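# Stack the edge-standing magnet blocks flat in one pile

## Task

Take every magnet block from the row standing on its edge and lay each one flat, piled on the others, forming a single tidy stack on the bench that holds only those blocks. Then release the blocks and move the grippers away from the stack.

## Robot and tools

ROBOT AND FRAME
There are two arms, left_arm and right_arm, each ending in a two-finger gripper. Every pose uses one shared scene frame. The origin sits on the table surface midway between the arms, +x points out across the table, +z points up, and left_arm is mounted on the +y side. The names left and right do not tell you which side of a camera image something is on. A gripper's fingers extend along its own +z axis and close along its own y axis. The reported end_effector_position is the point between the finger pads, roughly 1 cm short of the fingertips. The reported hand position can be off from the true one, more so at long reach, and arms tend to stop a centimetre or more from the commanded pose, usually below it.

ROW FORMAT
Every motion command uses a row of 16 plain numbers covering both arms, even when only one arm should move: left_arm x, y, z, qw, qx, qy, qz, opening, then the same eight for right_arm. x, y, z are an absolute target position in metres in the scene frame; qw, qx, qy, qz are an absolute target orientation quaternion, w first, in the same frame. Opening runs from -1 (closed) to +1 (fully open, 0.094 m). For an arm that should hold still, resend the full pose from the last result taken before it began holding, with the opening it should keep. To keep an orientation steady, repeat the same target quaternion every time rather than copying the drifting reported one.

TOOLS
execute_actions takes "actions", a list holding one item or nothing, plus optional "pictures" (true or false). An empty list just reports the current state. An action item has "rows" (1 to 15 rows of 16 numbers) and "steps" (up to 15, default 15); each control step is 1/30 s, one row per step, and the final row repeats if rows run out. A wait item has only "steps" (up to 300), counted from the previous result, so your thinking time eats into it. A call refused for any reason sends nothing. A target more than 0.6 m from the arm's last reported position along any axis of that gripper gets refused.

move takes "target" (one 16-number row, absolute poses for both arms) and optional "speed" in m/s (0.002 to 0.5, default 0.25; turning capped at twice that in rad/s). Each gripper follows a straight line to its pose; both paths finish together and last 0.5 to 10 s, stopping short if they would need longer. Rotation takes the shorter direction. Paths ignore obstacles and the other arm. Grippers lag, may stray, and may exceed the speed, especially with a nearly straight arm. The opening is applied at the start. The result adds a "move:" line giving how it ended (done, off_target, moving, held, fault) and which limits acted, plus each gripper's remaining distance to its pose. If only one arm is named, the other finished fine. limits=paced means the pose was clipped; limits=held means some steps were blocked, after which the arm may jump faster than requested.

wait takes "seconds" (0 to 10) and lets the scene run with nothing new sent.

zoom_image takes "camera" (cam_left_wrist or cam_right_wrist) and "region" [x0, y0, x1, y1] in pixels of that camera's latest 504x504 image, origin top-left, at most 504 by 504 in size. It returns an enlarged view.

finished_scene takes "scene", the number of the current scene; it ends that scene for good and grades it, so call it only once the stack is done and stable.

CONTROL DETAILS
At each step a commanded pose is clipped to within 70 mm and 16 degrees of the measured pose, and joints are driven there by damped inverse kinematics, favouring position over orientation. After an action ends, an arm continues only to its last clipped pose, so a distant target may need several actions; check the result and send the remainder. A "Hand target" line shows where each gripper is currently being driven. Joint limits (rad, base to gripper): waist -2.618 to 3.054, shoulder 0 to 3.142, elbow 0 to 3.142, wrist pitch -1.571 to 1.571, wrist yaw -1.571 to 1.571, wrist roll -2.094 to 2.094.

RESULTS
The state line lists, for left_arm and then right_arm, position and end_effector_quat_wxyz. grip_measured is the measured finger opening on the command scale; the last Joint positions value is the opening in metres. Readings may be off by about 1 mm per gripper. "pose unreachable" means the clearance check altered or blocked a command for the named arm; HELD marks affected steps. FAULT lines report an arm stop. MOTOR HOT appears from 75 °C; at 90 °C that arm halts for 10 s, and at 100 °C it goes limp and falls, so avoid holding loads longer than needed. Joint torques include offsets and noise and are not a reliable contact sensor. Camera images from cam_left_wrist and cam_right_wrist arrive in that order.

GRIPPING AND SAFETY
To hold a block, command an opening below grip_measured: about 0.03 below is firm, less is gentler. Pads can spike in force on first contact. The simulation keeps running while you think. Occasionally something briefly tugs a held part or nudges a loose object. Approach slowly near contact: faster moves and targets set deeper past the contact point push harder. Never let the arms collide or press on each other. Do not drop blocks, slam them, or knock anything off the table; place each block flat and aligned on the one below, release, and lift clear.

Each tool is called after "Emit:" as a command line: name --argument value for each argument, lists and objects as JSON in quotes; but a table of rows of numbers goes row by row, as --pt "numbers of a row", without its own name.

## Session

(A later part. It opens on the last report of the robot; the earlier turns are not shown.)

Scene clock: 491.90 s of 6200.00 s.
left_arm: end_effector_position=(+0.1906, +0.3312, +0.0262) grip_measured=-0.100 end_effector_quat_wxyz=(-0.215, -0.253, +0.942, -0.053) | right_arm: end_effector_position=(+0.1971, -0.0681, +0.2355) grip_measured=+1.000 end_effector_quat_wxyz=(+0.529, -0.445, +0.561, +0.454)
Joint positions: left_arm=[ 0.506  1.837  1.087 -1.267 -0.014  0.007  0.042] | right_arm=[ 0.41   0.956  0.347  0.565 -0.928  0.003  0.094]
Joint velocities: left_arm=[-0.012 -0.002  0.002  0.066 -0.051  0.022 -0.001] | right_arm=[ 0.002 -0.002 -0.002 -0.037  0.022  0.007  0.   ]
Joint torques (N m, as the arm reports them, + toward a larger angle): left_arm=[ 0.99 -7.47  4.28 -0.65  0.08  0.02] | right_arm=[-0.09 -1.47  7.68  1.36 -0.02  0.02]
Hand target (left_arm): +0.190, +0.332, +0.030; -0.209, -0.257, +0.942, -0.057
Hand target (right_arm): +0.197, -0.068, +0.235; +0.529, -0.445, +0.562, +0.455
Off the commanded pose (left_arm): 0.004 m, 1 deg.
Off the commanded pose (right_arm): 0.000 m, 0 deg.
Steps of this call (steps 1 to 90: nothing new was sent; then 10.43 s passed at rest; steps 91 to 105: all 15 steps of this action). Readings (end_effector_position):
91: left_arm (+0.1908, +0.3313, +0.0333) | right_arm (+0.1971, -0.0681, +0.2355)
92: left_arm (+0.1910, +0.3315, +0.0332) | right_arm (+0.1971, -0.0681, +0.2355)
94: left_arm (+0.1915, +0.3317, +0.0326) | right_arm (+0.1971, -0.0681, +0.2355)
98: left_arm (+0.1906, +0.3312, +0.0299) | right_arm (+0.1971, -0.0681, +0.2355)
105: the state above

Emit:
execute_actions --actions '[{"rows": [[0.1896,0.3317,0.029,-0.2171,-0.2563,0.9401,-0.0592,-0.14,0.1972,-0.0681,0.2353,0.529,-0.445,0.562,0.455,1],[0.1896,0.3317,0.028,-0.2171,-0.2563,0.9401,-0.0592,-0.14,0.1972,-0.0681,0.2353,0.529,-0.445,0.562,0.455,1],[0.1896,0.3317,0.027,-0.2171,-0.2563,0.9401,-0.0592,-0.14,0.1972,-0.0681,0.2353,0.529,-0.445,0.562,0.455,1],[0.1896,0.3317,0.026,-0.2171,-0.2563,0.9401,-0.0592,-0.14,0.1972,-0.0681,0.2353,0.529,-0.445,0.562,0.455,1],[0.1896,0.3317,0.025,-0.2171,-0.2563,0.9401,-0.0592,-0.14,0.1972,-0.0681,0.2353,0.529,-0.445,0.562,0.455,1],[0.1896,0.3317,0.024,-0.2171,-0.2563,0.9401,-0.0592,-0.14,0.1972,-0.0681,0.2353,0.529,-0.445,0.562,0.455,1],[0.1896,0.3317,0.023,-0.2171,-0.2563,0.9401,-0.0592,-0.14,0.1972,-0.0681,0.2353,0.529,-0.445,0.562,0.455,1],[0.1896,0.3317,0.022,-0.2171,-0.2563,0.9401,-0.0592,-0.14,0.1972,-0.0681,0.2353,0.529,-0.445,0.562,0.455,1]], "steps": 14}]'

Scene clock: 497.80 s of 6200.00 s.
left_arm: end_effector_position=(+0.1934, +0.3329, +0.0203) grip_measured=-0.100 end_effector_quat_wxyz=(-0.213, -0.253, +0.942, -0.052) | right_arm: end_effector_position=(+0.1971, -0.0681, +0.2355) grip_measured=+1.000 end_effector_quat_wxyz=(+0.529, -0.445, +0.561, +0.454)
Joint positions: left_arm=[ 0.506  1.856  1.087 -1.244 -0.014  0.007  0.042] | right_arm=[ 0.41   0.956  0.347  0.565 -0.928  0.003  0.094]
Joint velocities: left_arm=[-0.012 -0.012  0.002  0.037  0.007 -0.066 -0.002] | right_arm=[-0.012 -0.022 -0.007 -0.022 -0.007  0.11   0.   ]
Joint torques (N m, as the arm reports them, + toward a larger angle): left_arm=[ 1.04 -6.6   4.12 -0.64  0.07  0.03] | right_arm=[-0.05 -1.42  7.59  1.38 -0.01  0.02]
Hand target (left_arm): +0.190, +0.332, +0.022; -0.217, -0.256, +0.940, -0.059
Hand target (right_arm): +0.197, -0.068, +0.235; +0.529, -0.445, +0.562, +0.455
Off the commanded pose (left_arm): 0.004 m, 1 deg.
Off the commanded pose (right_arm): 0.000 m, 0 deg.
Steps of this call (steps 1 to 90: nothing new was sent; then 2.43 s passed at rest; steps 91 to 104: all 14 steps of this action). Readings (end_effector_position):
91: left_arm (+0.1919, +0.3320, +0.0254) | right_arm (+0.1971, -0.0681, +0.2355)
92: left_arm (+0.1919, +0.3320, +0.0254) | right_arm (+0.1971, -0.0681, +0.2355)
94: left_arm (+0.1920, +0.3320, +0.0253) | right_arm (+0.1971, -0.0681, +0.2355)
98: left_arm (+0.1921, +0.3321, +0.0229) | right_arm (+0.1971, -0.0681, +0.2355)
104: the state above

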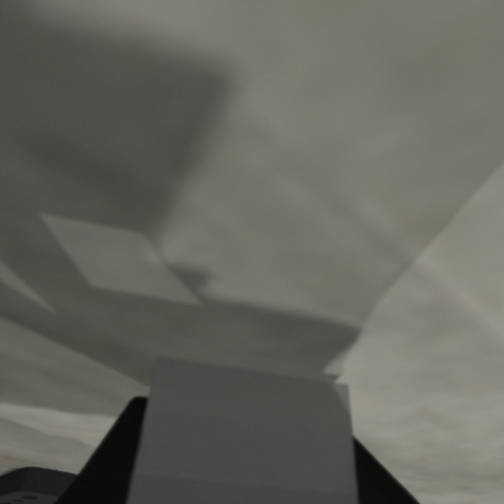

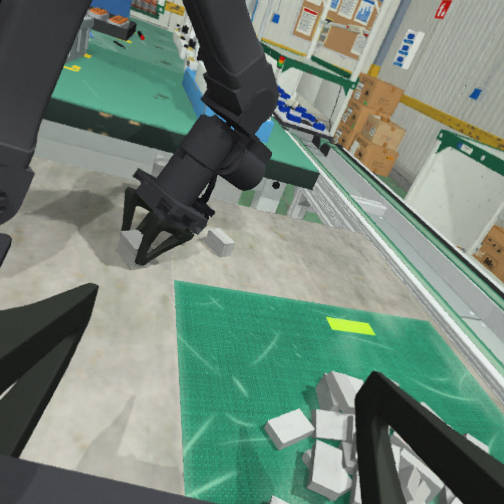

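Emit:
execute_actions --actions '[{"rows": [[0.1896,0.3317,0.0215,-0.2252,-0.2557,0.9382,-0.0614,-0.14,0.1972,-0.0681,0.2353,0.529,-0.445,0.562,0.455,1],[0.1896,0.3317,0.021,-0.2252,-0.2557,0.9382,-0.0614,-0.14,0.1972,-0.0681,0.2353,0.529,-0.445,0.562,0.455,1],[0.1896,0.3317,0.0205,-0.2252,-0.2557,0.9382,-0.0614,-0.14,0.1972,-0.0681,0.2353,0.529,-0.445,0.562,0.455,1],[0.1896,0.3317,0.020,-0.2252,-0.2557,0.9382,-0.0614,-0.14,0.1972,-0.0681,0.2353,0.529,-0.445,0.562,0.455,1],[0.1896,0.3317,0.0195,-0.2252,-0.2557,0.9382,-0.0614,-0.14,0.1972,-0.0681,0.2353,0.529,-0.445,0.562,0.455,1],[0.1896,0.3317,0.019,-0.2252,-0.2557,0.9382,-0.0614,-0.14,0.1972,-0.0681,0.2353,0.529,-0.445,0.562,0.455,1]], "steps": 12}]'

Scene clock: 505.43 s of 6200.00 s.
left_arm: end_effector_position=(+0.1924, +0.3322, +0.0181) grip_measured=-0.100 end_effector_quat_wxyz=(-0.218, -0.252, +0.941, -0.054) | right_arm: end_effector_position=(+0.1971, -0.0681, +0.2355) grip_measured=+1.000 end_effector_quat_wxyz=(+0.529, -0.445, +0.561, +0.454)
Joint positions: left_arm=[ 0.506  1.868  1.087 -1.244 -0.014  0.009  0.042] | right_arm=[ 0.41   0.956  0.347  0.565 -0.928  0.003  0.094]
Joint velocities: left_arm=[ 0.007 -0.002 -0.022 -0.007 -0.007  0.037 -0.001] | right_arm=[-0.017 -0.007 -0.002 -0.051 -0.051  0.022  0.   ]
Joint torques (N m, as the arm reports them, + toward a larger angle): left_arm=[ 1.01 -5.69  4.72 -0.62  0.08  0.  ] | right_arm=[-0.01 -1.39  7.6   1.38 -0.01  0.02]
Hand target (left_arm): +0.190, +0.332, +0.019; -0.225, -0.256, +0.938, -0.061
Hand target (right_arm): +0.197, -0.068, +0.235; +0.529, -0.445, +0.562, +0.455
Off the commanded pose (left_arm): 0.003 m, 1 deg.
Off the commanded pose (right_arm): 0.000 m, 0 deg.
Steps of this call (steps 1 to 90: nothing new was sent; then 4.23 s passed at rest; steps 91 to 102: all 12 steps of this action). Readings (end_effector_position):
91: left_arm (+0.1936, +0.3330, +0.0197) | right_arm (+0.1971, -0.0681, +0.2355)
92: left_arm (+0.1934, +0.3328, +0.0192) | right_arm (+0.1971, -0.0681, +0.2355)
94: left_arm (+0.1925, +0.3323, +0.0180) | right_arm (+0.1971, -0.0681, +0.2355)
98: left_arm (+0.1924, +0.3322, +0.0181) | right_arm (+0.1971, -0.0681, +0.2355)
102: the state above

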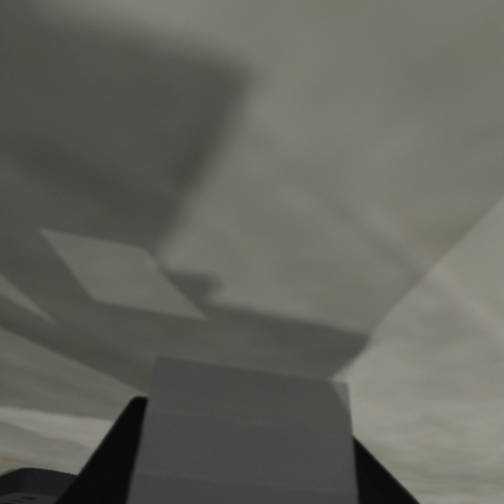

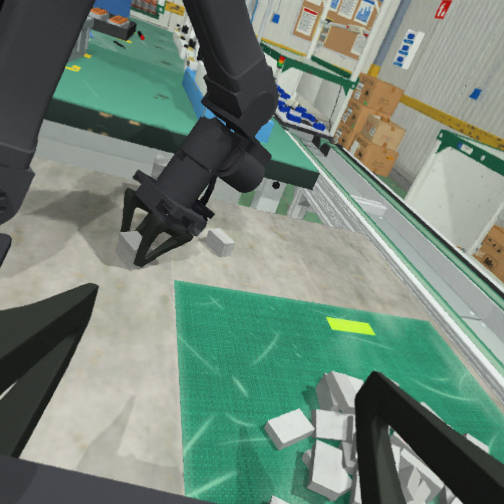

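Emit:
zoom_image --camera "cam_right_wrist" --region '[100, 210, 180, 290]'

Region (100, 210, 180, 290) of cam_right_wrist's 504x504 image, scaled by 6.300, with more detail than that image has.

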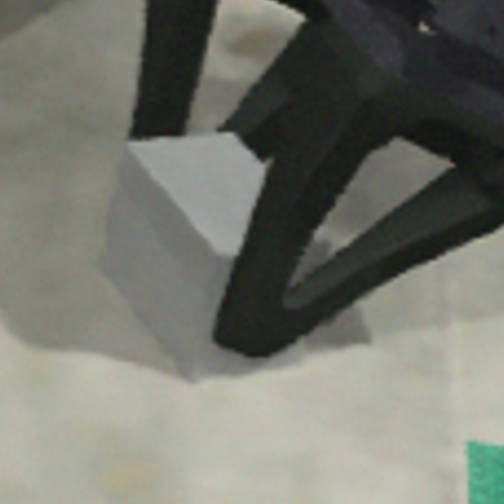

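Emit:
execute_actions --actions '[{"rows": [[0.1896,0.3317,0.0185,-0.2252,-0.2557,0.9382,-0.0614,-0.14,0.1972,-0.0681,0.2353,0.529,-0.445,0.562,0.455,1],[0.1896,0.3317,0.018,-0.2252,-0.2557,0.9382,-0.0614,-0.14,0.1972,-0.0681,0.2353,0.529,-0.445,0.562,0.455,1],[0.1896,0.3317,0.0175,-0.2252,-0.2557,0.9382,-0.0614,-0.14,0.1972,-0.0681,0.2353,0.529,-0.445,0.562,0.455,1],[0.1896,0.3317,0.017,-0.2252,-0.2557,0.9382,-0.0614,-0.14,0.1972,-0.0681,0.2353,0.529,-0.445,0.562,0.455,1],[0.1896,0.3317,0.0165,-0.2252,-0.2557,0.9382,-0.0614,-0.14,0.1972,-0.0681,0.2353,0.529,-0.445,0.562,0.455,1]], "steps": 12}]' --pictures false

Scene clock: 512.87 s of 6200.00 s.
left_arm: end_effector_position=(+0.1924, +0.3322, +0.0181) grip_measured=-0.100 end_effector_quat_wxyz=(-0.218, -0.252, +0.941, -0.054) | right_arm: end_effector_position=(+0.1971, -0.0681, +0.2355) grip_measured=+1.000 end_effector_quat_wxyz=(+0.529, -0.445, +0.561, +0.454)
Joint positions: left_arm=[ 0.506  1.868  1.087 -1.244 -0.014  0.009  0.042] | right_arm=[ 0.41   0.956  0.347  0.565 -0.928  0.003  0.094]
Joint velocities: left_arm=[ 0.007 -0.002 -0.007 -0.051 -0.081 -0.037 -0.001] | right_arm=[-0.022 -0.007 -0.012 -0.066 -0.022  0.007  0.   ]
Joint torques (N m, as the arm reports them, + toward a larger angle): left_arm=[ 1.01 -5.33  4.31 -0.55  0.05  0.  ] | right_arm=[ 0.04 -1.45  7.67  1.36 -0.01  0.02]
Hand target (left_arm): +0.190, +0.332, +0.017; -0.225, -0.256, +0.938, -0.061
Hand target (right_arm): +0.197, -0.068, +0.235; +0.529, -0.445, +0.562, +0.455
Off the commanded pose (left_arm): 0.003 m, 1 deg.
Off the commanded pose (right_arm): 0.000 m, 0 deg.
Steps of this call (steps 1 to 90: nothing new was sent; then 4.03 s passed at rest; steps 91 to 102: all 12 steps of this action). Readings (end_effector_position):
91: left_arm (+0.1924, +0.3322, +0.0181) | right_arm (+0.1971, -0.0681, +0.2355)
92: left_arm (+0.1924, +0.3322, +0.0181) | right_arm (+0.1971, -0.0681, +0.2355)
94: left_arm (+0.1924, +0.3322, +0.0181) | right_arm (+0.1971, -0.0681, +0.2355)
98: left_arm (+0.1924, +0.3322, +0.0181) | right_arm (+0.1971, -0.0681, +0.2355)
102: the state above

Emit:
execute_actions --actions '[{"rows": [[0.1896,0.3317,0.017,-0.2252,-0.2557,0.9382,-0.0614,-0.125,0.1972,-0.0681,0.2353,0.529,-0.445,0.562,0.455,1],[0.1896,0.3317,0.017,-0.2252,-0.2557,0.9382,-0.0614,-0.115,0.1972,-0.0681,0.2353,0.529,-0.445,0.562,0.455,1],[0.1896,0.3317,0.017,-0.2252,-0.2557,0.9382,-0.0614,-0.105,0.1972,-0.0681,0.2353,0.529,-0.445,0.562,0.455,1],[0.1896,0.3317,0.017,-0.2252,-0.2557,0.9382,-0.0614,-0.095,0.1972,-0.0681,0.2353,0.529,-0.445,0.562,0.455,1],[0.1896,0.3317,0.017,-0.2252,-0.2557,0.9382,-0.0614,-0.085,0.1972,-0.0681,0.2353,0.529,-0.445,0.562,0.455,1],[0.1896,0.3317,0.017,-0.2252,-0.2557,0.9382,-0.0614,-0.07,0.1972,-0.0681,0.2353,0.529,-0.445,0.562,0.455,1],[0.1896,0.3317,0.017,-0.2252,-0.2557,0.9382,-0.0614,-0.05,0.1972,-0.0681,0.2353,0.529,-0.445,0.562,0.455,1],[0.1896,0.3317,0.017,-0.2252,-0.2557,0.9382,-0.0614,-0.02,0.1972,-0.0681,0.2353,0.529,-0.445,0.562,0.455,1],[0.1896,0.3317,0.017,-0.2252,-0.2557,0.9382,-0.0614,0.03,0.1972,-0.0681,0.2353,0.529,-0.445,0.562,0.455,1],[0.1896,0.3317,0.017,-0.2252,-0.2557,0.9382,-0.0614,0.1,0.1972,-0.0681,0.2353,0.529,-0.445,0.562,0.455,1],[0.1896,0.3317,0.017,-0.2252,-0.2557,0.9382,-0.0614,0.2,0.1972,-0.0681,0.2353,0.529,-0.445,0.562,0.455,1],[0.1896,0.3317,0.017,-0.2252,-0.2557,0.9382,-0.0614,0.3,0.1972,-0.0681,0.2353,0.529,-0.445,0.562,0.455,1],[0.1896,0.3317,0.017,-0.2252,-0.2557,0.9382,-0.0614,0.4,0.1972,-0.0681,0.2353,0.529,-0.445,0.562,0.455,1]], "steps": 15}]'

Scene clock: 522.40 s of 6200.00 s.
left_arm: end_effector_position=(+0.1918, +0.3318, +0.0167) grip_measured=+0.395 end_effector_quat_wxyz=(-0.222, -0.251, +0.940, -0.055) | right_arm: end_effector_position=(+0.1971, -0.0681, +0.2355) grip_measured=+1.000 end_effector_quat_wxyz=(+0.529, -0.445, +0.561, +0.454)
Joint positions: left_arm=[ 0.506  1.875  1.087 -1.244 -0.014  0.009  0.066] | right_arm=[ 0.41   0.956  0.347  0.565 -0.928  0.003  0.094]
Joint velocities: left_arm=[ 0.012  0.022  0.002 -0.037  0.051 -0.066  0.006] | right_arm=[ 0.017 -0.012 -0.022 -0.037 -0.022 -0.022  0.   ]
Joint torques (N m, as the arm reports them, + toward a larger angle): left_arm=[ 0.95 -6.03  4.41 -0.59  0.06  0.  ] | right_arm=[ 0.   -1.45  7.62  1.35 -0.02  0.  ]
Hand target (left_arm): +0.190, +0.332, +0.017; -0.225, -0.255, +0.938, -0.061
Hand target (right_arm): +0.197, -0.068, +0.235; +0.529, -0.445, +0.562, +0.455
Off the commanded pose (left_arm): 0.002 m, 1 deg.
Off the commanded pose (right_arm): 0.000 m, 0 deg.
Steps of this call (steps 1 to 90: nothing new was sent; then 6.03 s passed at rest; steps 91 to 105: all 15 steps of this action). Readings (end_effector_position):
91: left_arm (+0.1924, +0.3322, +0.0181) | right_arm (+0.1971, -0.0681, +0.2355)
92: left_arm (+0.1924, +0.3322, +0.0181) | right_arm (+0.1971, -0.0681, +0.2355)
94: left_arm (+0.1924, +0.3322, +0.0181) | right_arm (+0.1971, -0.0681, +0.2355)
98: left_arm (+0.1922, +0.3321, +0.0175) | right_arm (+0.1971, -0.0681, +0.2355)
105: the state above

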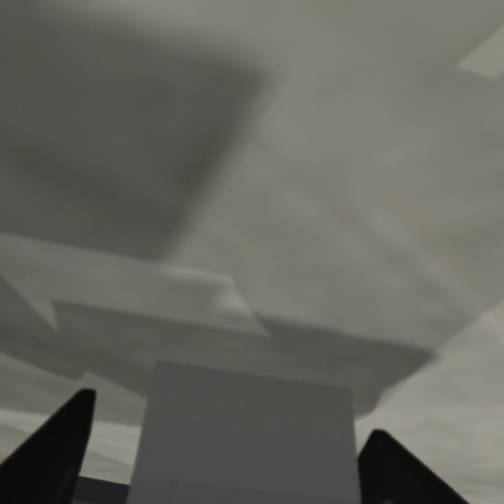

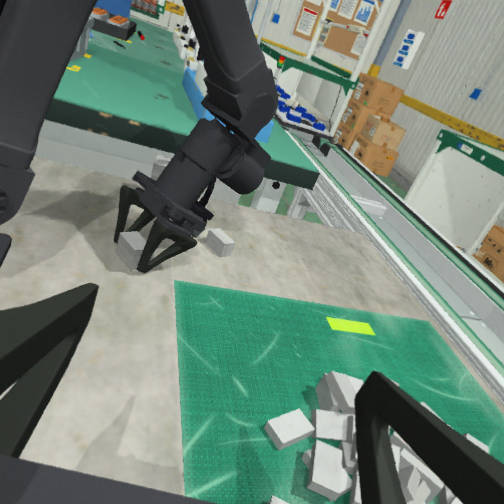

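Emit:
move --target '[0.2585,0.3722,0.12,0,-0.263,0.9648,0,1,0.1972,-0.0681,0.2353,0.529,-0.445,0.562,0.455,1]' --speed 0.3

Scene clock: 534.13 s of 6200.00 s.
left_arm: end_effector_position=(+0.2544, +0.3672, +0.1076) grip_measured=+1.000 end_effector_quat_wxyz=(-0.020, -0.260, +0.965, -0.003) | right_arm: end_effector_position=(+0.1971, -0.0681, +0.2355) grip_measured=+1.000 end_effector_quat_wxyz=(+0.529, -0.445, +0.561, +0.454)
Joint positions: left_arm=[ 0.506  1.628  1.283 -1.267 -0.005  0.009  0.094] | right_arm=[ 0.41   0.956  0.347  0.565 -0.928  0.003  0.094]
Joint velocities: left_arm=[ 0.002  0.007 -0.007  0.037 -0.007 -0.037  0.   ] | right_arm=[-0.002  0.007 -0.007 -0.037 -0.037 -0.007  0.   ]
Joint torques (N m, as the arm reports them, + toward a larger angle): left_arm=[ 1.21 -7.3   8.02  0.11  0.04 -0.02] | right_arm=[-0.01 -1.39  7.65  1.38 -0.01  0.02]
Hand target (left_arm): +0.258, +0.372, +0.119; +0.000, -0.266, +0.964, -0.002
Hand target (right_arm): +0.197, -0.068, +0.235; +0.529, -0.445, +0.562, +0.455
Off the commanded pose (left_arm): 0.014 m, 2 deg.
Off the commanded pose (right_arm): 0.000 m, 0 deg.
After step 90, 7.57 s passed at rest.
move: off_target (left_arm)

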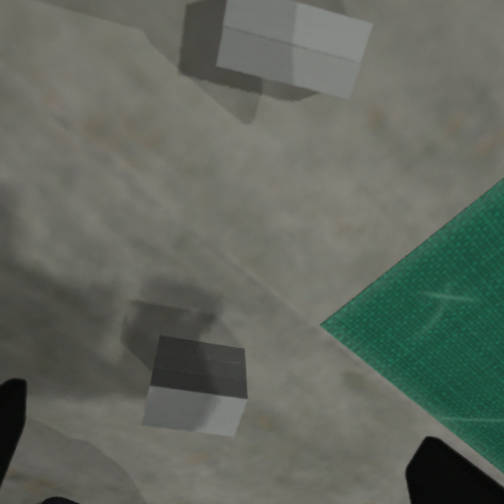

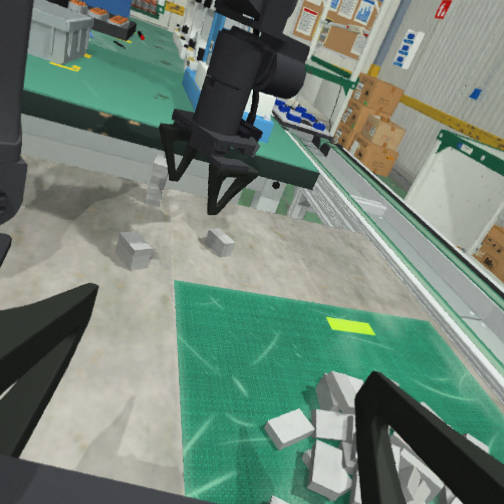

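Emit:
move --target '[0.313,0.400,0.068,0.5174,-0.2275,0.8121,0.1450,0.7,0.1972,-0.0681,0.2353,0.529,-0.445,0.562,0.455,1]' --speed 0.3

Scene clock: 560.53 s of 6200.00 s.
left_arm: end_effector_position=(+0.3130, +0.4019, +0.0630) grip_measured=+0.702 end_effector_quat_wxyz=(+0.511, -0.234, +0.816, +0.136) | right_arm: end_effector_position=(+0.1971, -0.0681, +0.2355) grip_measured=+1.000 end_effector_quat_wxyz=(+0.529, -0.445, +0.561, +0.454)
Joint positions: left_arm=[ 0.506  1.401  0.203  0.742 -0.005 -0.022  0.08 ] | right_arm=[ 0.41   0.956  0.347  0.565 -0.928  0.003  0.094]
Joint velocities: left_arm=[-0.002  0.007 -0.007  0.037 -0.022 -0.066 -0.   ] | right_arm=[ 0.007  0.007 -0.017  0.007 -0.066 -0.066  0.   ]
Joint torques (N m, as the arm reports them, + toward a larger angle): left_arm=[-1.04 -2.16  4.58  1.86 -0.12 -0.07] | right_arm=[-0.03 -1.36  7.68  1.35 -0.01  0.01]
Hand target (left_arm): +0.315, +0.401, +0.066; +0.519, -0.234, +0.811, +0.139
Hand target (right_arm): +0.197, -0.068, +0.235; +0.529, -0.445, +0.562, +0.455
Off the commanded pose (left_arm): 0.005 m, 2 deg.
Off the commanded pose (right_arm): 0.000 m, 0 deg.
After step 90, 20.40 s passed at rest.
move: done

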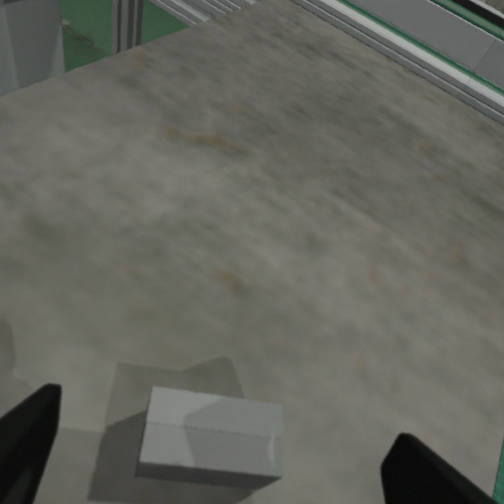

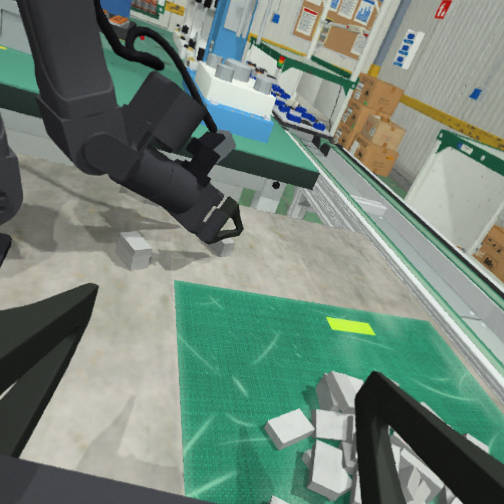

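Emit:
move --target '[0.3255,0.4072,0.018,0.5174,-0.2275,0.8121,0.1450,0.6,0.1972,-0.0681,0.2353,0.529,-0.445,0.562,0.455,1]' --speed 0.08

Scene clock: 574.57 s of 6200.00 s.
left_arm: end_effector_position=(+0.3241, +0.4096, +0.0136) grip_measured=+0.602 end_effector_quat_wxyz=(+0.510, -0.233, +0.816, +0.141) | right_arm: end_effector_position=(+0.1971, -0.0681, +0.2355) grip_measured=+1.000 end_effector_quat_wxyz=(+0.529, -0.445, +0.561, +0.454)
Joint positions: left_arm=[ 0.504  1.857  0.203  1.199 -0.014 -0.016  0.075] | right_arm=[ 0.41   0.956  0.347  0.565 -0.928  0.003  0.094]
Joint velocities: left_arm=[-0.007 -0.007 -0.002  0.007 -0.051  0.007  0.   ] | right_arm=[-0.012 -0.012 -0.007 -0.051  0.081  0.037  0.   ]
Joint torques (N m, as the arm reports them, + toward a larger angle): left_arm=[-1.08 -3.98  1.97  1.88 -0.07  0.  ] | right_arm=[-0.01 -1.46  7.63  1.37 -0.01  0.02]
Hand target (left_arm): +0.326, +0.407, +0.016; +0.517, -0.228, +0.812, +0.145
Hand target (right_arm): +0.197, -0.068, +0.235; +0.529, -0.445, +0.562, +0.455
Off the commanded pose (left_arm): 0.005 m, 1 deg.
Off the commanded pose (right_arm): 0.000 m, 0 deg.
After step 90, 9.77 s passed at rest.
move: done

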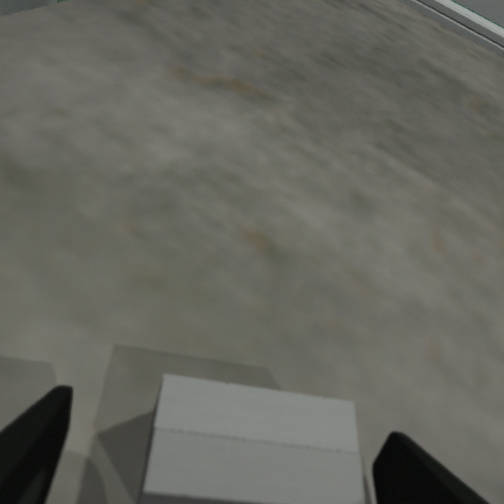

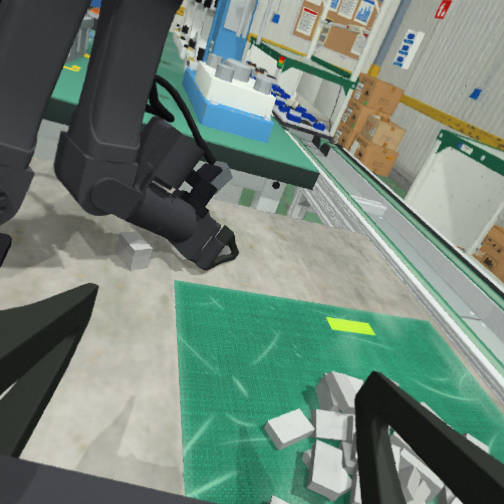

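Emit:
execute_actions --actions '[{"rows": [[0.3255,0.4072,0.0175,0.5174,-0.2275,0.8121,0.1450,0.45,0.1972,-0.0681,0.2353,0.529,-0.445,0.562,0.455,1],[0.3255,0.4072,0.0175,0.5174,-0.2275,0.8121,0.1450,0.3,0.1972,-0.0681,0.2353,0.529,-0.445,0.562,0.455,1],[0.3255,0.4072,0.0175,0.5174,-0.2275,0.8121,0.1450,0.2,0.1972,-0.0681,0.2353,0.529,-0.445,0.562,0.455,1],[0.3255,0.4072,0.0175,0.5174,-0.2275,0.8121,0.1450,0.1,0.1972,-0.0681,0.2353,0.529,-0.445,0.562,0.455,1],[0.3255,0.4072,0.0175,0.5174,-0.2275,0.8121,0.1450,0.05,0.1972,-0.0681,0.2353,0.529,-0.445,0.562,0.455,1],[0.3255,0.4072,0.0175,0.5174,-0.2275,0.8121,0.1450,0.0,0.1972,-0.0681,0.2353,0.529,-0.445,0.562,0.455,1],[0.3255,0.4072,0.0175,0.5174,-0.2275,0.8121,0.1450,-0.03,0.1972,-0.0681,0.2353,0.529,-0.445,0.562,0.455,1],[0.3255,0.4072,0.0175,0.5174,-0.2275,0.8121,0.1450,-0.05,0.1972,-0.0681,0.2353,0.529,-0.445,0.562,0.455,1],[0.3255,0.4072,0.0175,0.5174,-0.2275,0.8121,0.1450,-0.07,0.1972,-0.0681,0.2353,0.529,-0.445,0.562,0.455,1],[0.3255,0.4072,0.0175,0.5174,-0.2275,0.8121,0.1450,-0.08,0.1972,-0.0681,0.2353,0.529,-0.445,0.562,0.455,1],[0.3255,0.4072,0.0175,0.5174,-0.2275,0.8121,0.1450,-0.09,0.1972,-0.0681,0.2353,0.529,-0.445,0.562,0.455,1],[0.3255,0.4072,0.0175,0.5174,-0.2275,0.8121,0.1450,-0.10,0.1972,-0.0681,0.2353,0.529,-0.445,0.562,0.455,1],[0.3255,0.4072,0.0175,0.5174,-0.2275,0.8121,0.1450,-0.11,0.1972,-0.0681,0.2353,0.529,-0.445,0.562,0.455,1],[0.3255,0.4072,0.0175,0.5174,-0.2275,0.8121,0.1450,-0.12,0.1972,-0.0681,0.2353,0.529,-0.445,0.562,0.455,1],[0.3255,0.4072,0.0175,0.5174,-0.2275,0.8121,0.1450,-0.13,0.1972,-0.0681,0.2353,0.529,-0.445,0.562,0.455,1]], "steps": 15}]' --pictures false

Emit:
execute_actions --actions '[{"rows": [[0.3255,0.4072,0.0175,0.5174,-0.2275,0.8121,0.1450,-0.135,0.1972,-0.0681,0.2353,0.529,-0.445,0.562,0.455,1],[0.3255,0.4072,0.0175,0.5174,-0.2275,0.8121,0.1450,-0.14,0.1972,-0.0681,0.2353,0.529,-0.445,0.562,0.455,1]], "steps": 15}]'

Scene clock: 598.03 s of 6200.00 s.
left_arm: end_effector_position=(+0.3247, +0.4090, +0.0141) grip_measured=-0.101 end_effector_quat_wxyz=(+0.511, -0.232, +0.815, +0.141) | right_arm: end_effector_position=(+0.1971, -0.0681, +0.2355) grip_measured=+1.000 end_effector_quat_wxyz=(+0.529, -0.445, +0.561, +0.454)
Joint positions: left_arm=[ 0.502  1.857  0.203  1.201 -0.014 -0.016  0.042] | right_arm=[ 0.41   0.956  0.347  0.565 -0.928  0.003  0.094]
Joint velocities: left_arm=[ 0.002  0.002  0.002 -0.007 -0.037 -0.051 -0.001] | right_arm=[ 0.002 -0.002 -0.002 -0.037 -0.051 -0.007  0.   ]
Joint torques (N m, as the arm reports them, + toward a larger angle): left_arm=[-0.95 -4.64  1.99  1.8  -0.09  0.  ] | right_arm=[ 0.   -1.34  7.69  1.37  0.    0.03]
Hand target (left_arm): +0.326, +0.407, +0.018; +0.517, -0.228, +0.812, +0.145
Hand target (right_arm): +0.197, -0.068, +0.235; +0.529, -0.445, +0.562, +0.455
Off the commanded pose (left_arm): 0.004 m, 1 deg.
Off the commanded pose (right_arm): 0.000 m, 0 deg.
Steps of this call (steps 1 to 90: nothing new was sent; then 19.97 s passed at rest; steps 91 to 105: all 15 steps of this action). Readings (end_effector_position):
91: left_arm (+0.3243, +0.4097, +0.0141) | right_arm (+0.1971, -0.0681, +0.2355)
92: left_arm (+0.3243, +0.4097, +0.0141) | right_arm (+0.1971, -0.0681, +0.2355)
94: left_arm (+0.3243, +0.4097, +0.0141) | right_arm (+0.1971, -0.0681, +0.2355)
98: left_arm (+0.3245, +0.4095, +0.0141) | right_arm (+0.1971, -0.0681, +0.2355)
105: the state above

Scene clock: 598.53 s of 6200.00 s.
left_arm: end_effector_position=(+0.3247, +0.4090, +0.0141) grip_measured=-0.101 end_effector_quat_wxyz=(+0.511, -0.232, +0.815, +0.141) | right_arm: end_effector_position=(+0.1971, -0.0681, +0.2355) grip_measured=+1.000 end_effector_quat_wxyz=(+0.529, -0.445, +0.561, +0.454)
Joint positions: left_arm=[ 0.502  1.857  0.203  1.201 -0.014 -0.016  0.042] | right_arm=[ 0.41   0.956  0.347  0.565 -0.928  0.003  0.094]
Joint velocities: left_arm=[-0.022 -0.022 -0.012  0.007 -0.007  0.007 -0.001] | right_arm=[ 0.027 -0.007 -0.022 -0.022  0.022 -0.022  0.   ]
Joint torques (N m, as the arm reports them, + toward a larger angle): left_arm=[-0.92 -4.65  2.    1.78 -0.11  0.03] | right_arm=[-0.04 -1.46  7.66  1.37 -0.01  0.02]
Hand target (left_arm): +0.326, +0.407, +0.017; +0.517, -0.228, +0.812, +0.145
Hand target (right_arm): +0.197, -0.068, +0.235; +0.529, -0.445, +0.562, +0.455
Off the commanded pose (left_arm): 0.004 m, 1 deg.
Off the commanded pose (right_arm): 0.000 m, 0 deg.
Steps of this call (steps 1 to 15: all 15 steps of this action). Readings (end_effector_position):
1: left_arm (+0.3247, +0.4090, +0.0141) | right_arm (+0.1971, -0.0681, +0.2355)
2: left_arm (+0.3247, +0.4090, +0.0141) | right_arm (+0.1971, -0.0681, +0.2355)
4: left_arm (+0.3247, +0.4090, +0.0141) | right_arm (+0.1971, -0.0681, +0.2355)
8: left_arm (+0.3247, +0.4090, +0.0141) | right_arm (+0.1971, -0.0681, +0.2355)
15: the state above

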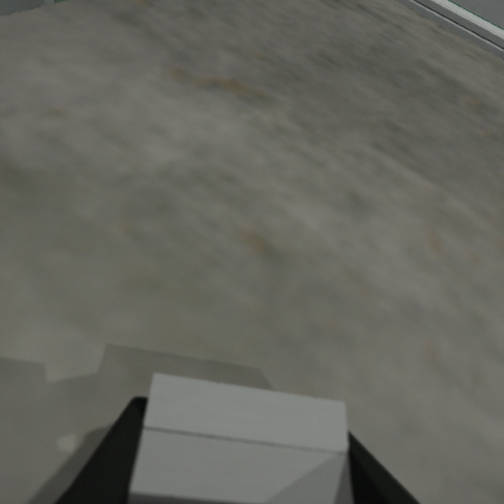

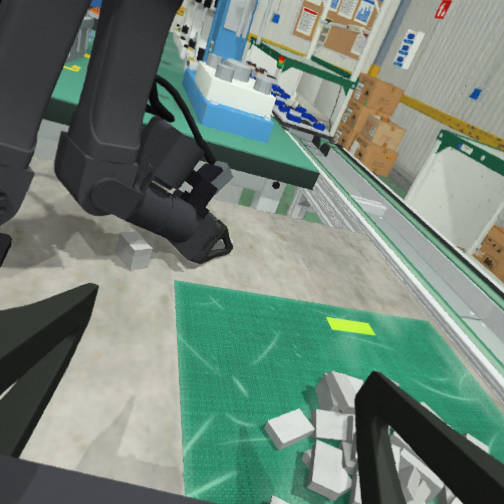

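Emit:
move --target '[0.3235,0.4065,0.10,0.5174,-0.2275,0.8121,0.1450,-0.14,0.1972,-0.0681,0.2353,0.529,-0.445,0.562,0.455,1]' --speed 0.15

Emit:
move --target '[0.2326,0.357,0.09,-0.2171,-0.2563,0.9401,-0.0592,-0.14,0.1972,-0.0681,0.2353,0.529,-0.445,0.562,0.455,1]' --speed 0.2

Scene clock: 614.63 s of 6200.00 s.
left_arm: end_effector_position=(+0.3090, +0.3998, +0.0705) grip_measured=-0.101 end_effector_quat_wxyz=(+0.475, -0.238, +0.837, +0.131) | right_arm: end_effector_position=(+0.1971, -0.0681, +0.2355) grip_measured=+1.000 end_effector_quat_wxyz=(+0.529, -0.445, +0.561, +0.454)
Joint positions: left_arm=[ 0.502  1.271  0.276  0.456 -0.014 -0.016  0.042] | right_arm=[ 0.41   0.956  0.347  0.565 -0.928  0.003  0.094]
Joint velocities: left_arm=[-0.012  0.027 -0.022 -0.022 -0.037  0.007 -0.001] | right_arm=[-0.002 -0.002 -0.007 -0.007 -0.095 -0.007  0.   ]
Joint torques (N m, as the arm reports them, + toward a larger angle): left_arm=[-0.83 -4.95  8.45  1.95 -0.07  0.  ] | right_arm=[-0.1  -1.48  7.7   1.35 -0.02  0.  ]
Hand target (left_arm): +0.322, +0.406, +0.102; +0.517, -0.228, +0.812, +0.145
Hand target (right_arm): +0.197, -0.068, +0.235; +0.529, -0.445, +0.562, +0.455
Off the commanded pose (left_arm): 0.034 m, 6 deg.
Off the commanded pose (right_arm): 0.000 m, 0 deg.
After step 90, 11.77 s passed at rest.
move: off_target (left_arm)

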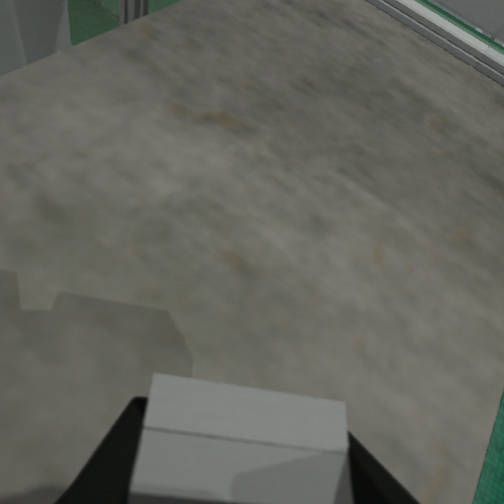

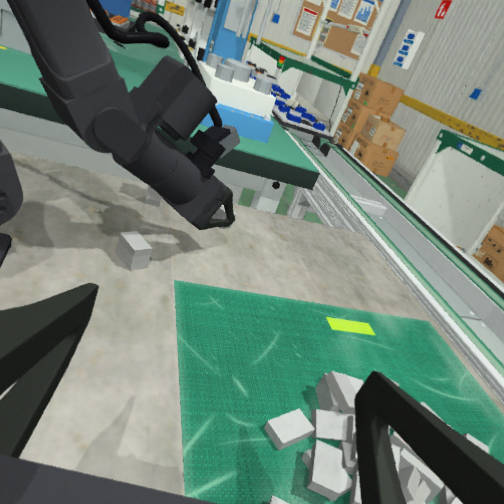

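Scene clock: 618.90 s of 6200.00 s.
left_arm: end_effector_position=(+0.2305, +0.3537, +0.0821) grip_measured=-0.101 end_effector_quat_wxyz=(-0.221, -0.256, +0.940, -0.053) | right_arm: end_effector_position=(+0.1971, -0.0681, +0.2355) grip_measured=+1.000 end_effector_quat_wxyz=(+0.529, -0.445, +0.561, +0.454)
Joint positions: left_arm=[ 0.502  1.933  1.449 -1.546 -0.014 -0.005  0.042] | right_arm=[ 0.41   0.956  0.347  0.565 -0.928  0.003  0.094]
Joint velocities: left_arm=[ 0.012  0.017 -0.012 -0.022  0.037  0.007  0.001] | right_arm=[ 0.007 -0.007 -0.012  0.051  0.037 -0.022  0.   ]
Joint torques (N m, as the arm reports them, + toward a larger angle): left_arm=[ 0.03 -7.87  7.77 -0.84 -0.1   0.02] | right_arm=[-0.04 -1.44  7.73  1.38  0.    0.04]
Hand target (left_arm): +0.231, +0.356, +0.092; -0.219, -0.254, +0.941, -0.049
Hand target (right_arm): +0.197, -0.068, +0.235; +0.529, -0.445, +0.562, +0.455
Off the commanded pose (left_arm): 0.009 m, 1 deg.
Off the commanded pose (right_arm): 0.000 m, 0 deg.
move: done

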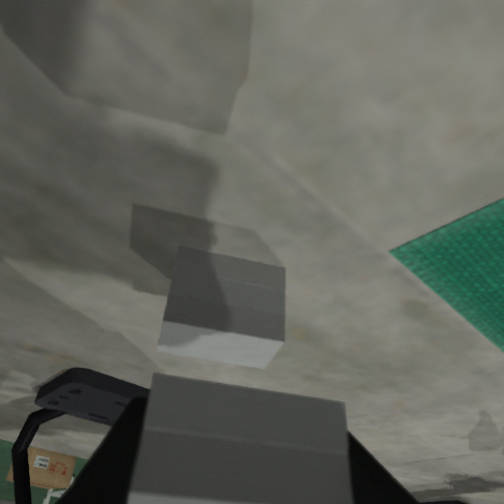

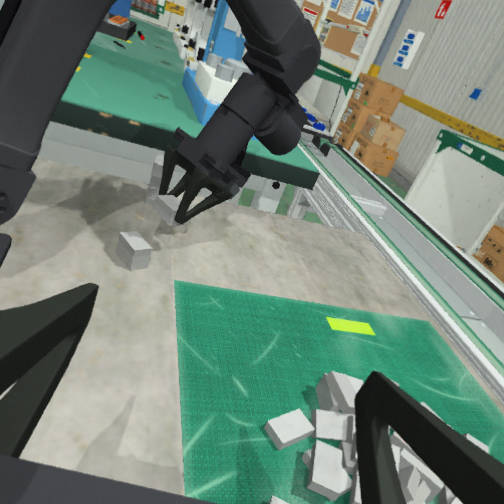

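Emit:
move --target '[0.1912,0.3326,0.072,-0.2171,-0.2563,0.9401,-0.0592,-0.14,0.1972,-0.0681,0.2353,0.529,-0.445,0.562,0.455,1]' --speed 0.1

Scene clock: 628.43 s of 6200.00 s.
left_arm: end_effector_position=(+0.1929, +0.3316, +0.0659) grip_measured=-0.101 end_effector_quat_wxyz=(-0.229, -0.250, +0.939, -0.056) | right_arm: end_effector_position=(+0.1971, -0.0681, +0.2355) grip_measured=+1.000 end_effector_quat_wxyz=(+0.529, -0.445, +0.561, +0.454)
Joint positions: left_arm=[ 0.502  1.81   1.211 -1.448 -0.014  0.006  0.042] | right_arm=[ 0.41   0.956  0.347  0.565 -0.928  0.003  0.094]
Joint velocities: left_arm=[ 0.012  0.007 -0.007  0.051 -0.022 -0.051  0.   ] | right_arm=[-0.007 -0.007 -0.002  0.066  0.022  0.022  0.   ]
Joint torques (N m, as the arm reports them, + toward a larger angle): left_arm=[ 1.28 -8.71  4.56 -0.61  0.09  0.01] | right_arm=[-0.05 -1.46  7.65  1.34 -0.01  0.02]
Hand target (left_arm): +0.191, +0.333, +0.072; -0.217, -0.256, +0.940, -0.059
Hand target (right_arm): +0.197, -0.068, +0.235; +0.529, -0.445, +0.562, +0.455
Off the commanded pose (left_arm): 0.006 m, 2 deg.
Off the commanded pose (right_arm): 0.000 m, 0 deg.
After step 90, 5.57 s passed at rest.
move: done

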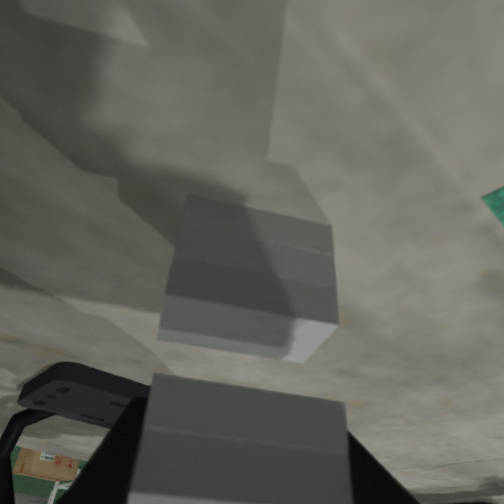

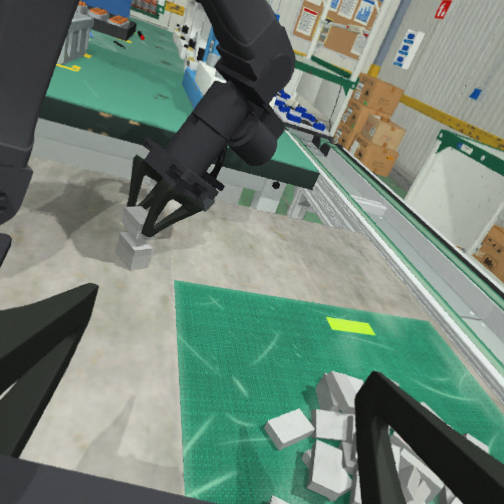

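Emit:
zoom_image --camera "cam_left_wrist" --region '[120, 170, 380, 430]'

Region (120, 170, 380, 430) of cam_left_wrist's 504x504 image, scaled by 1.938, with more detail than that image has.

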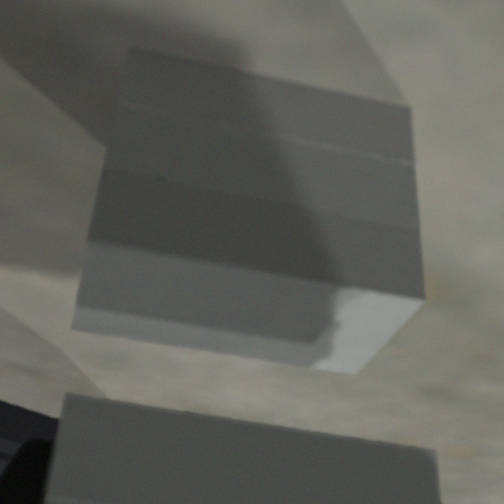

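Emit:
execute_actions --actions '[{"rows": [[0.1905,0.3324,0.071,-0.2171,-0.2563,0.9401,-0.0592,-0.14,0.1972,-0.0681,0.2353,0.529,-0.445,0.562,0.455,1],[0.1905,0.3324,0.070,-0.2171,-0.2563,0.9401,-0.0592,-0.14,0.1972,-0.0681,0.2353,0.529,-0.445,0.562,0.455,1],[0.1905,0.3324,0.069,-0.2171,-0.2563,0.9401,-0.0592,-0.14,0.1972,-0.0681,0.2353,0.529,-0.445,0.562,0.455,1],[0.1905,0.3324,0.068,-0.2171,-0.2563,0.9401,-0.0592,-0.14,0.1972,-0.0681,0.2353,0.529,-0.445,0.562,0.455,1],[0.1905,0.3324,0.067,-0.2171,-0.2563,0.9401,-0.0592,-0.14,0.1972,-0.0681,0.2353,0.529,-0.445,0.562,0.455,1],[0.1905,0.3324,0.066,-0.2171,-0.2563,0.9401,-0.0592,-0.14,0.1972,-0.0681,0.2353,0.529,-0.445,0.562,0.455,1],[0.1905,0.3324,0.065,-0.2171,-0.2563,0.9401,-0.0592,-0.14,0.1972,-0.0681,0.2353,0.529,-0.445,0.562,0.455,1],[0.1905,0.3324,0.064,-0.2171,-0.2563,0.9401,-0.0592,-0.14,0.1972,-0.0681,0.2353,0.529,-0.445,0.562,0.455,1],[0.1905,0.3324,0.063,-0.2171,-0.2563,0.9401,-0.0592,-0.14,0.1972,-0.0681,0.2353,0.529,-0.445,0.562,0.455,1],[0.1905,0.3324,0.062,-0.2171,-0.2563,0.9401,-0.0592,-0.14,0.1972,-0.0681,0.2353,0.529,-0.445,0.562,0.455,1],[0.1905,0.3324,0.061,-0.2171,-0.2563,0.9401,-0.0592,-0.14,0.1972,-0.0681,0.2353,0.529,-0.445,0.562,0.455,1]], "steps": 15}]'

Scene clock: 658.17 s of 6200.00 s.
left_arm: end_effector_position=(+0.1914, +0.3307, +0.0574) grip_measured=-0.101 end_effector_quat_wxyz=(-0.226, -0.250, +0.940, -0.056) | right_arm: end_effector_position=(+0.1971, -0.0681, +0.2355) grip_measured=+1.000 end_effector_quat_wxyz=(+0.529, -0.445, +0.561, +0.454)
Joint positions: left_arm=[ 0.502  1.81   1.178 -1.409 -0.014  0.007  0.042] | right_arm=[ 0.41   0.956  0.347  0.565 -0.928  0.003  0.094]
Joint velocities: left_arm=[-0.002  0.027  0.007  0.037 -0.022  0.051  0.001] | right_arm=[ 0.012  0.007  0.007 -0.066 -0.037 -0.081  0.   ]
Joint torques (N m, as the arm reports them, + toward a larger angle): left_arm=[ 1.36 -7.8   4.64 -0.6   0.06  0.03] | right_arm=[ 0.   -1.4   7.67  1.37  0.    0.  ]
Hand target (left_arm): +0.190, +0.332, +0.061; -0.217, -0.256, +0.940, -0.059
Hand target (right_arm): +0.197, -0.068, +0.235; +0.529, -0.445, +0.562, +0.455
Off the commanded pose (left_arm): 0.004 m, 1 deg.
Off the commanded pose (right_arm): 0.000 m, 0 deg.
Steps of this call (steps 1 to 90: nothing new was sent; then 26.23 s passed at rest; steps 91 to 105: all 15 steps of this action). Readings (end_effector_position):
91: left_arm (+0.1932, +0.3317, +0.0657) | right_arm (+0.1971, -0.0681, +0.2355)
92: left_arm (+0.1932, +0.3318, +0.0653) | right_arm (+0.1971, -0.0681, +0.2355)
94: left_arm (+0.1927, +0.3314, +0.0639) | right_arm (+0.1971, -0.0681, +0.2355)
98: left_arm (+0.1910, +0.3305, +0.0610) | right_arm (+0.1971, -0.0681, +0.2355)
105: the state above

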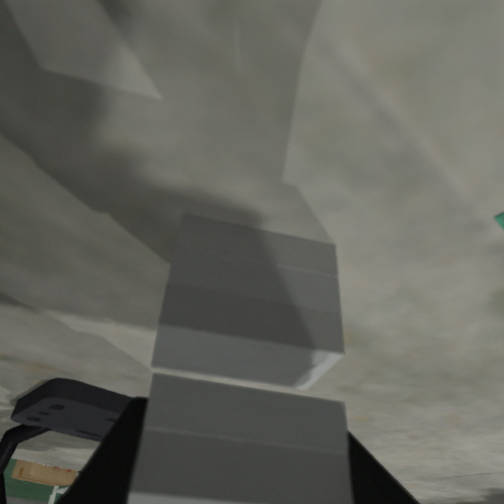

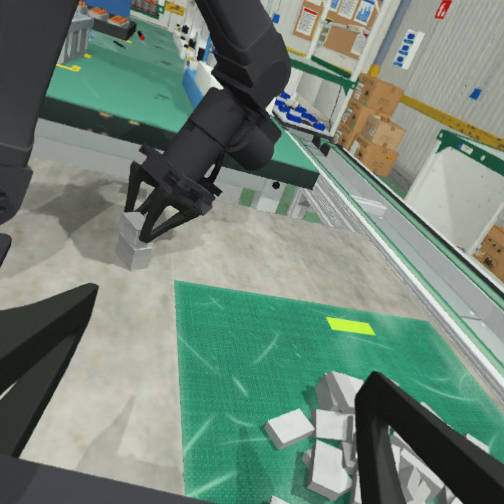

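Emit:
zoom_image --camera "cam_right_wrist" --region '[95, 195, 185, 285]'

Emit:
zoom_image --camera "cam_left_wrist" --region '[120, 190, 380, 450]'

Region (95, 195, 185, 285) of cam_right_wrist's 504x504 image, scaled by 5.600, with more detail than that image has.

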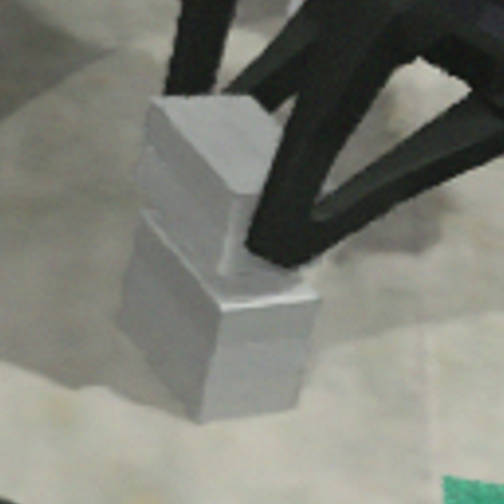

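Region (120, 190, 380, 450) of cam_left_wrist's 504x504 image, scaled by 1.938, with more detail than that image has.

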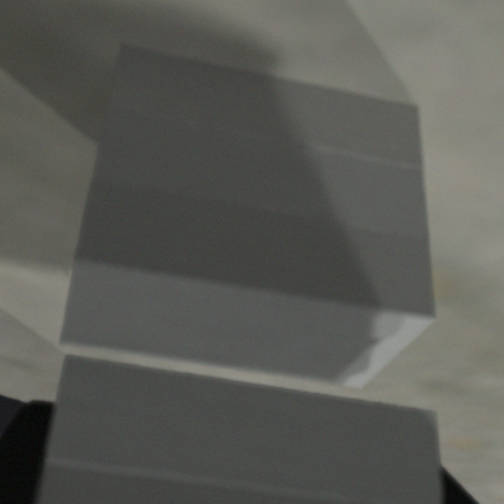

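Emit:
execute_actions --actions '[{"rows": [[0.191,0.3327,0.0605,-0.2171,-0.2563,0.9401,-0.0592,-0.14,0.1972,-0.0681,0.2353,0.529,-0.445,0.562,0.455,1],[0.1915,0.333,0.060,-0.2171,-0.2563,0.9401,-0.0592,-0.14,0.1972,-0.0681,0.2353,0.529,-0.445,0.562,0.455,1],[0.192,0.3333,0.0595,-0.2171,-0.2563,0.9401,-0.0592,-0.14,0.1972,-0.0681,0.2353,0.529,-0.445,0.562,0.455,1],[0.192,0.3333,0.059,-0.2171,-0.2563,0.9401,-0.0592,-0.14,0.1972,-0.0681,0.2353,0.529,-0.445,0.562,0.455,1],[0.192,0.3333,0.0585,-0.2171,-0.2563,0.9401,-0.0592,-0.14,0.1972,-0.0681,0.2353,0.529,-0.445,0.562,0.455,1],[0.192,0.3333,0.058,-0.2171,-0.2563,0.9401,-0.0592,-0.14,0.1972,-0.0681,0.2353,0.529,-0.445,0.562,0.455,1],[0.192,0.3333,0.0575,-0.2171,-0.2563,0.9401,-0.0592,-0.14,0.1972,-0.0681,0.2353,0.529,-0.445,0.562,0.455,1],[0.192,0.3333,0.057,-0.2171,-0.2563,0.9401,-0.0592,-0.14,0.1972,-0.0681,0.2353,0.529,-0.445,0.562,0.455,1],[0.192,0.3333,0.0565,-0.2171,-0.2563,0.9401,-0.0592,-0.14,0.1972,-0.0681,0.2353,0.529,-0.445,0.562,0.455,1],[0.192,0.3333,0.056,-0.2171,-0.2563,0.9401,-0.0592,-0.14,0.1972,-0.0681,0.2353,0.529,-0.445,0.562,0.455,1]], "steps": 15}]'

Scene clock: 687.13 s of 6200.00 s.
left_arm: end_effector_position=(+0.1957, +0.3332, +0.0550) grip_measured=-0.101 end_effector_quat_wxyz=(-0.216, -0.251, +0.942, -0.053) | right_arm: end_effector_position=(+0.1971, -0.0681, +0.2355) grip_measured=+1.000 end_effector_quat_wxyz=(+0.529, -0.445, +0.561, +0.454)
Joint positions: left_arm=[ 0.502  1.81   1.178 -1.387 -0.014  0.008  0.042] | right_arm=[ 0.41   0.956  0.347  0.565 -0.928  0.003  0.094]
Joint velocities: left_arm=[-0.017 -0.012 -0.022 -0.022 -0.007  0.066 -0.   ] | right_arm=[-0.022 -0.002 -0.007 -0.022 -0.095 -0.066  0.   ]
Joint torques (N m, as the arm reports them, + toward a larger angle): left_arm=[ 1.34 -6.67  4.11 -0.57  0.06  0.01] | right_arm=[-0.08 -1.52  7.66  1.37 -0.03  0.  ]
Hand target (left_arm): +0.192, +0.333, +0.056; -0.217, -0.256, +0.940, -0.059
Hand target (right_arm): +0.197, -0.068, +0.235; +0.529, -0.445, +0.562, +0.455
Off the commanded pose (left_arm): 0.004 m, 1 deg.
Off the commanded pose (right_arm): 0.000 m, 0 deg.
Steps of this call (steps 1 to 90: nothing new was sent; then 25.47 s passed at rest; steps 91 to 105: all 15 steps of this action). Readings (end_effector_position):
91: left_arm (+0.1927, +0.3314, +0.0567) | right_arm (+0.1971, -0.0681, +0.2355)
92: left_arm (+0.1927, +0.3315, +0.0567) | right_arm (+0.1971, -0.0681, +0.2355)
94: left_arm (+0.1930, +0.3316, +0.0565) | right_arm (+0.1971, -0.0681, +0.2355)
98: left_arm (+0.1940, +0.3323, +0.0559) | right_arm (+0.1971, -0.0681, +0.2355)
105: the state above

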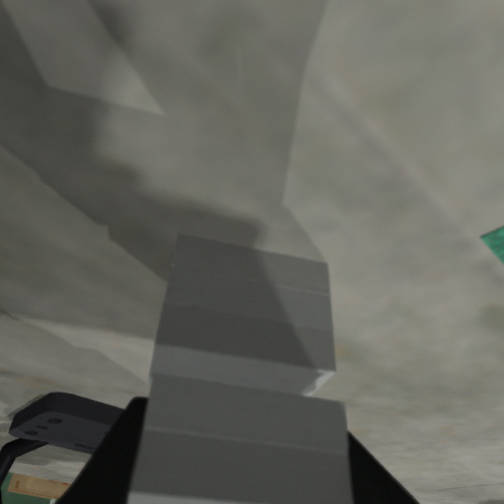

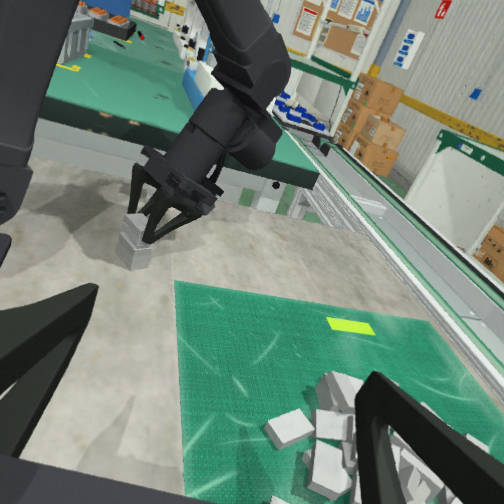

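Emit:
zoom_image --camera "cam_right_wrist" --region '[95, 195, 185, 285]'

Region (95, 195, 185, 285) of cam_right_wrist's 504x504 image, scaled by 5.600, with more detail than that image has.

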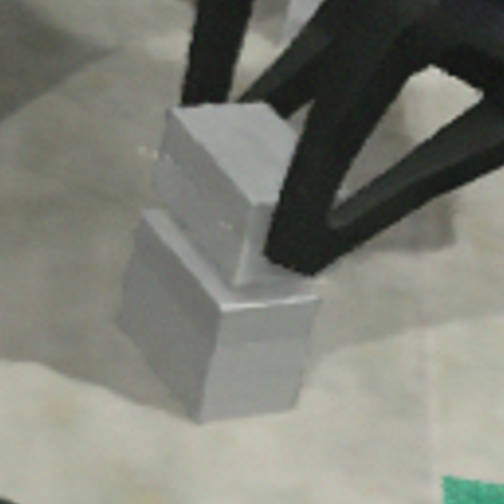

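Emit:
execute_actions --actions '[{"rows": [[0.191,0.3327,0.057,-0.2171,-0.2563,0.9401,-0.0592,-0.14,0.1972,-0.0681,0.2353,0.529,-0.445,0.562,0.455,1],[0.190,0.332,0.057,-0.2171,-0.2563,0.9401,-0.0592,-0.14,0.1972,-0.0681,0.2353,0.529,-0.445,0.562,0.455,1],[0.1895,0.3318,0.057,-0.2171,-0.2563,0.9401,-0.0592,-0.14,0.1972,-0.0681,0.2353,0.529,-0.445,0.562,0.455,1]], "steps": 15}]' --pictures false

Scene clock: 729.83 s of 6200.00 s.
left_arm: end_effector_position=(+0.1920, +0.3310, +0.0526) grip_measured=-0.101 end_effector_quat_wxyz=(-0.222, -0.250, +0.941, -0.054) | right_arm: end_effector_position=(+0.1971, -0.0681, +0.2355) grip_measured=+1.000 end_effector_quat_wxyz=(+0.529, -0.445, +0.561, +0.454)
Joint positions: left_arm=[ 0.502  1.81   1.162 -1.383 -0.014  0.008  0.042] | right_arm=[ 0.41   0.956  0.347  0.565 -0.928  0.003  0.094]
Joint velocities: left_arm=[-0.002  0.002 -0.012 -0.007 -0.037 -0.051 -0.   ] | right_arm=[ 0.002  0.017 -0.012  0.037 -0.022  0.007  0.   ]
Joint torques (N m, as the arm reports them, + toward a larger angle): left_arm=[ 1.37 -7.54  4.58 -0.59  0.05  0.03] | right_arm=[ 0.01 -1.43  7.64  1.37 -0.04  0.  ]
Hand target (left_arm): +0.190, +0.332, +0.057; -0.217, -0.256, +0.940, -0.059
Hand target (right_arm): +0.197, -0.068, +0.235; +0.529, -0.445, +0.562, +0.455
Off the commanded pose (left_arm): 0.005 m, 1 deg.
Off the commanded pose (right_arm): 0.000 m, 0 deg.
Steps of this call (steps 1 to 90: nothing new was sent; then 39.20 s passed at rest; steps 91 to 105: all 15 steps of this action). Readings (end_effector_position):
91: left_arm (+0.1960, +0.3334, +0.0548) | right_arm (+0.1971, -0.0681, +0.2355)
92: left_arm (+0.1958, +0.3333, +0.0545) | right_arm (+0.1971, -0.0681, +0.2355)
94: left_arm (+0.1941, +0.3323, +0.0535) | right_arm (+0.1971, -0.0681, +0.2355)
98: left_arm (+0.1920, +0.3310, +0.0526) | right_arm (+0.1971, -0.0681, +0.2355)
105: the state above


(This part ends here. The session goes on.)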